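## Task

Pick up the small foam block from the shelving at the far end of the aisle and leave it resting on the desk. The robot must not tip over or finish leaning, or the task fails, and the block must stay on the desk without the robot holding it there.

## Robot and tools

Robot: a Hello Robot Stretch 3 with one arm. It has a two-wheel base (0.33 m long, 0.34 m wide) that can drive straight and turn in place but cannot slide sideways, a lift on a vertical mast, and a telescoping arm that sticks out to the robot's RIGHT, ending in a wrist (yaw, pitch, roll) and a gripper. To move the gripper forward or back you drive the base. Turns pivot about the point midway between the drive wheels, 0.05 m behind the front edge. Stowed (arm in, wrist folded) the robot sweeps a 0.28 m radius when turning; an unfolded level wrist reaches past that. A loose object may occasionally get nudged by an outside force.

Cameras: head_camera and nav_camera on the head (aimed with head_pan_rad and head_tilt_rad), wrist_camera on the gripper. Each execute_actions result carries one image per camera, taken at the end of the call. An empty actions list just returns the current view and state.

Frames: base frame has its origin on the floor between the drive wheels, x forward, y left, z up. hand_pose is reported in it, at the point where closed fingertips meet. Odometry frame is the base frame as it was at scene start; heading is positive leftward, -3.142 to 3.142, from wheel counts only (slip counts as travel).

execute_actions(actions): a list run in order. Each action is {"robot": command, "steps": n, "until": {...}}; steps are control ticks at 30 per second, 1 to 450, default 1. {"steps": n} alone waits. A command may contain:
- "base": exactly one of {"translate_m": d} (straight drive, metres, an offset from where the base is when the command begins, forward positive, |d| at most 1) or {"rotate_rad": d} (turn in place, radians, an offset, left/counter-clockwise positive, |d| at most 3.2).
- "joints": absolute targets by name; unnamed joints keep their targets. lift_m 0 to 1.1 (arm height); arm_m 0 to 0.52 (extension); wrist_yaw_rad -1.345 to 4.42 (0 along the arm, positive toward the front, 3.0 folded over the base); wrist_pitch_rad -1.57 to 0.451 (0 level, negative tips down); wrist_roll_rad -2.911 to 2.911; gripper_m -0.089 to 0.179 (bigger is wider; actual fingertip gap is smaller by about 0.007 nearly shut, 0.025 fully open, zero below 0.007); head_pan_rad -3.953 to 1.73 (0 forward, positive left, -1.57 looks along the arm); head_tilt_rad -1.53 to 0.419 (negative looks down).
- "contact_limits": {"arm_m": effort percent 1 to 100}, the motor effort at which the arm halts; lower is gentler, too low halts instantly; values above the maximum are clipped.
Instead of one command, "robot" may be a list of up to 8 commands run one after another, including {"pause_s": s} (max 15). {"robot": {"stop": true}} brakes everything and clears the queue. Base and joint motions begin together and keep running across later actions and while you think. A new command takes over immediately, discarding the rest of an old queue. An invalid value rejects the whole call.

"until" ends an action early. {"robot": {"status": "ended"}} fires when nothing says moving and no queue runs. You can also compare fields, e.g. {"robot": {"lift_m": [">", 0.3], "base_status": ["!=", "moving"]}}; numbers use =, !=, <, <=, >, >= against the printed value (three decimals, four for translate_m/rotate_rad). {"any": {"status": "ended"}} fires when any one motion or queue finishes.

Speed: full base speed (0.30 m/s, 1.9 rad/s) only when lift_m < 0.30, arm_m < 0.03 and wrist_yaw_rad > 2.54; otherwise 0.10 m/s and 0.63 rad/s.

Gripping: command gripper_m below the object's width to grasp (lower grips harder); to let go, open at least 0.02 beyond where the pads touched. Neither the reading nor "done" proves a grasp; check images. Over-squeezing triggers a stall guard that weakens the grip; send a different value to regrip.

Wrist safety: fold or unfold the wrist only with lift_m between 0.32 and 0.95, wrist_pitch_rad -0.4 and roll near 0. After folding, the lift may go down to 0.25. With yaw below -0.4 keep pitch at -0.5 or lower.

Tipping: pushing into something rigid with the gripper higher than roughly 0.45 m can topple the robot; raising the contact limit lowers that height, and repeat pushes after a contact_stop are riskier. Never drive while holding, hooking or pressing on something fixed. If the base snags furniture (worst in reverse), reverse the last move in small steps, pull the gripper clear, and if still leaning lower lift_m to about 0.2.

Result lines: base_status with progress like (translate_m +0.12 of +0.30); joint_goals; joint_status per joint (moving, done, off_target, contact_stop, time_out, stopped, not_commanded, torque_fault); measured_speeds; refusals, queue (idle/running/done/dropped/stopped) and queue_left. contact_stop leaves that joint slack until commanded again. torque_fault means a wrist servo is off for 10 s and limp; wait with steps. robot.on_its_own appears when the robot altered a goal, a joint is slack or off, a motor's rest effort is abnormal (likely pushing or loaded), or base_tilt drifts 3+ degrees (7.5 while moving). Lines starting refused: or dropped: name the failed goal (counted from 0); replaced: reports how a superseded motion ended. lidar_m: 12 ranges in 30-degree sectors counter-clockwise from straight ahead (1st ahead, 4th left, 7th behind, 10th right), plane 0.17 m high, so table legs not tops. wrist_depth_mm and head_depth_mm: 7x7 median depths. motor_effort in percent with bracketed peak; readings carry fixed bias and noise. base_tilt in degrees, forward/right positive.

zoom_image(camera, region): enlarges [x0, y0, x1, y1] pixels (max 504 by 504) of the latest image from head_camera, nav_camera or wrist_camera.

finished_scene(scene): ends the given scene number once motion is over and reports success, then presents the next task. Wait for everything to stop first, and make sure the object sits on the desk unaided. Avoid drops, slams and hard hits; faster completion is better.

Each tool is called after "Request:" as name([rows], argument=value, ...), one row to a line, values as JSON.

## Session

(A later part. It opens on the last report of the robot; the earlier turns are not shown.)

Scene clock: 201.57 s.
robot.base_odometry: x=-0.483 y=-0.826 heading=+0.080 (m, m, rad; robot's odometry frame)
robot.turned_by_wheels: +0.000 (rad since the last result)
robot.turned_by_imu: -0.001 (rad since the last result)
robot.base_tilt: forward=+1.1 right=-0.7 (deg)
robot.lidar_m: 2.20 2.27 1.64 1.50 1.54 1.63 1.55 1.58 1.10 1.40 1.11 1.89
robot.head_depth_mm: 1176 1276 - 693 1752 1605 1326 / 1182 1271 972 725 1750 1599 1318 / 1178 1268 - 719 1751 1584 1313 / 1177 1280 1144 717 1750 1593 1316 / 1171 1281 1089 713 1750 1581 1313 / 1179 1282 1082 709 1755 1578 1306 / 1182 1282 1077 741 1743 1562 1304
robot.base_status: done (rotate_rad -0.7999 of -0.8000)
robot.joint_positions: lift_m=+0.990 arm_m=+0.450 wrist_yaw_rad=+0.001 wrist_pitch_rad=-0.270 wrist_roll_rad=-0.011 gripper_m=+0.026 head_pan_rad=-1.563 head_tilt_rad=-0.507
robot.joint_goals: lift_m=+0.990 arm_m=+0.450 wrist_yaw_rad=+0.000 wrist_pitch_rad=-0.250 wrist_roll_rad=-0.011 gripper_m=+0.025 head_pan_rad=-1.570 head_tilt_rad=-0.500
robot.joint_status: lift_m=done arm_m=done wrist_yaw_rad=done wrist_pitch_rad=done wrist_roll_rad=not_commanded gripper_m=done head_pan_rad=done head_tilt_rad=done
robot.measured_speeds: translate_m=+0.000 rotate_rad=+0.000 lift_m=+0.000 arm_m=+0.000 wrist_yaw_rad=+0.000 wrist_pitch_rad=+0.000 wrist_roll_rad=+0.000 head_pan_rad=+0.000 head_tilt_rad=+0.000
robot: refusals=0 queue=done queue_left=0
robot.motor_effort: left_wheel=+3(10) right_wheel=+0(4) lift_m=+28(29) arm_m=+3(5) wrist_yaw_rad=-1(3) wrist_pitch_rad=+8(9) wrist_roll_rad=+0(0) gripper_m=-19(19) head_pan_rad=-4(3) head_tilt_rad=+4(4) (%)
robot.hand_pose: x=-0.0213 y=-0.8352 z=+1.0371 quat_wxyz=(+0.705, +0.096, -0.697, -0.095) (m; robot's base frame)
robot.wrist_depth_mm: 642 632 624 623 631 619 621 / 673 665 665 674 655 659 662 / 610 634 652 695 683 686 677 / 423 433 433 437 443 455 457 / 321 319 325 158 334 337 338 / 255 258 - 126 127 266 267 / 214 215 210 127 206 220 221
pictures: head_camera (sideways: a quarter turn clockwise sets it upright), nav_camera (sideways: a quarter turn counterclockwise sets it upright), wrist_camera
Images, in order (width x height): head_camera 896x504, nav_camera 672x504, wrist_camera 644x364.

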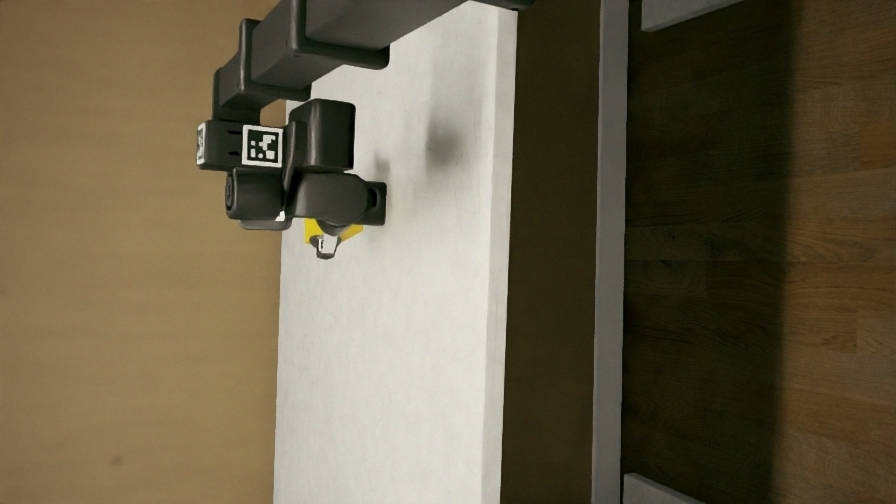

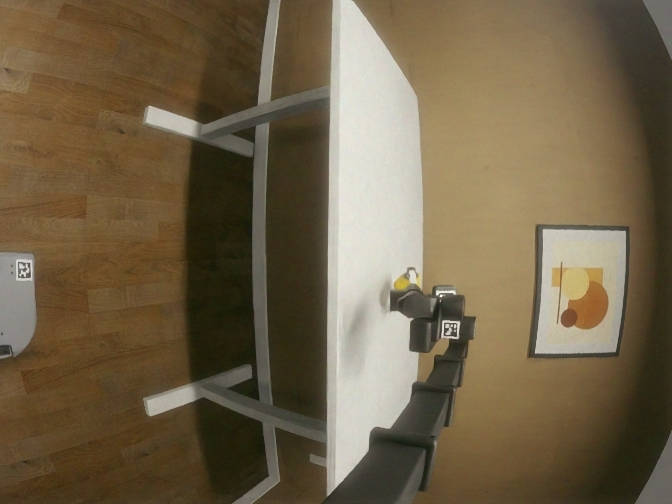

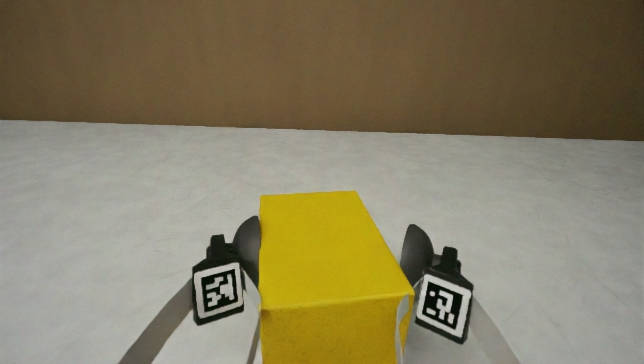

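Request:
execute_actions([
  {"robot":[{"joints":{"lift_m":0.94}},{"joints":{"gripper_m":0.12}},{"joints":{"arm_m":0.3}}],"steps":450,"until":{"robot":{"status":"ended"}}},
])

Request:
finished_scene(scene=1)

Scene clock: 209.27 s.
robot.base_odometry: x=-0.483 y=-0.826 heading=+0.080 (m, m, rad; robot's odometry frame)
robot.turned_by_wheels: +0.000 (rad since the last result)
robot.turned_by_imu: +0.000 (rad since the last result)
robot.base_tilt: forward=+1.0 right=-0.8 (deg)
robot.lidar_m: 2.20 2.27 1.63 1.50 1.53 1.63 1.55 1.58 1.11 1.40 1.11 1.88
robot.head_depth_mm: 1176 1282 1226 - 1784 1608 1322 / 1174 1282 1353 - 1752 1599 1323 / 1177 1285 1210 - 1761 1594 1322 / 1179 1282 1110 682 1756 1579 1312 / 1176 1287 1094 711 1751 1579 1309 / 1175 1279 1084 707 1753 1577 1307 / 1179 1279 1074 740 1752 1567 1296
robot.base_status: done (rotate_rad -0.7999 of -0.8000)
robot.joint_positions: lift_m=+0.940 arm_m=+0.300 wrist_yaw_rad=+0.001 wrist_pitch_rad=-0.269 wrist_roll_rad=-0.011 gripper_m=+0.120 head_pan_rad=-1.563 head_tilt_rad=-0.507
robot.joint_goals: lift_m=+0.940 arm_m=+0.300 wrist_yaw_rad=+0.000 wrist_pitch_rad=-0.250 wrist_roll_rad=-0.011 gripper_m=+0.120 head_pan_rad=-1.570 head_tilt_rad=-0.500
robot.joint_status: lift_m=done arm_m=done wrist_yaw_rad=done wrist_pitch_rad=done wrist_roll_rad=not_commanded gripper_m=done head_pan_rad=done head_tilt_rad=done
robot.measured_speeds: translate_m=+0.000 rotate_rad=+0.000 lift_m=+0.000 arm_m=+0.000 wrist_yaw_rad=+0.000 wrist_pitch_rad=+0.000 wrist_roll_rad=+0.000 head_pan_rad=+0.000 head_tilt_rad=+0.000
robot: refusals=0 queue=done queue_left=0
robot.motor_effort: left_wheel=+2(3) right_wheel=+0(1) lift_m=+23(27) arm_m=-2(5) wrist_yaw_rad=-1(1) wrist_pitch_rad=+8(9) wrist_roll_rad=+0(1) gripper_m=+0(83) head_pan_rad=-3(3) head_tilt_rad=+5(5) (%)
robot.hand_pose: x=-0.0213 y=-0.6859 z=+0.9874 quat_wxyz=(+0.705, +0.096, -0.697, -0.094) (m; robot's base frame)
robot.wrist_depth_mm: 779 765 755 753 747 758 743 / 799 792 778 794 803 780 795 / 466 466 482 492 505 515 529 / 315 317 321 267 326 336 338 / 236 238 252 242 245 247 249 / 190 197 192 193 195 205 197 / 158 155 160 162 162 155 164
pictures: head_camera (sideways: a quarter turn clockwise sets it upright), nav_camera (sideways: a quarter turn counterclockwise sets it upright), wrist_camera
Images, in order (width x height): head_camera 896x504, nav_camera 672x504, wrist_camera 644x364.

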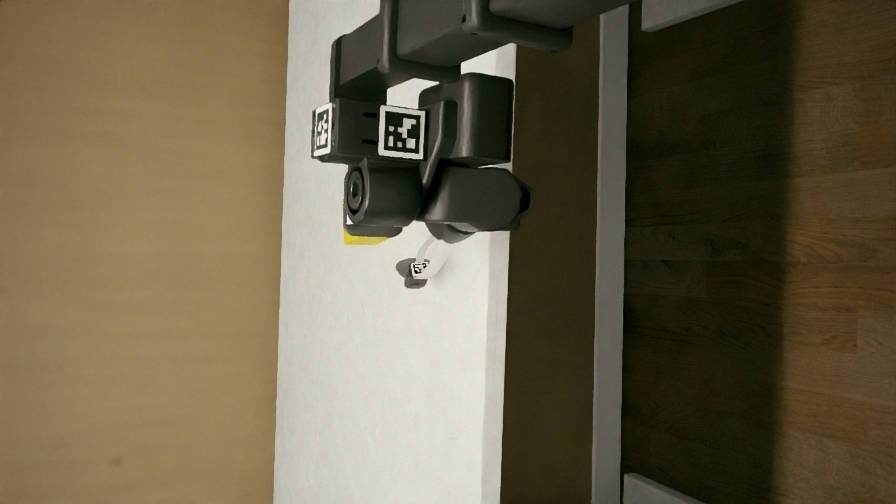

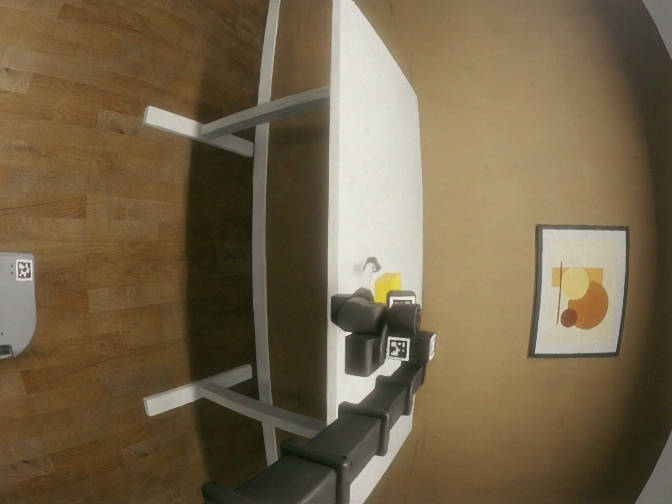

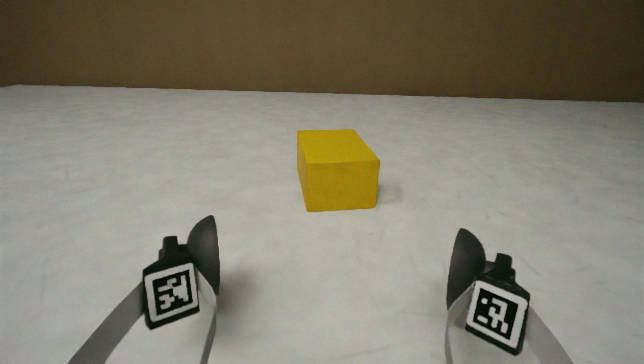

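The scene is finished: the task was done.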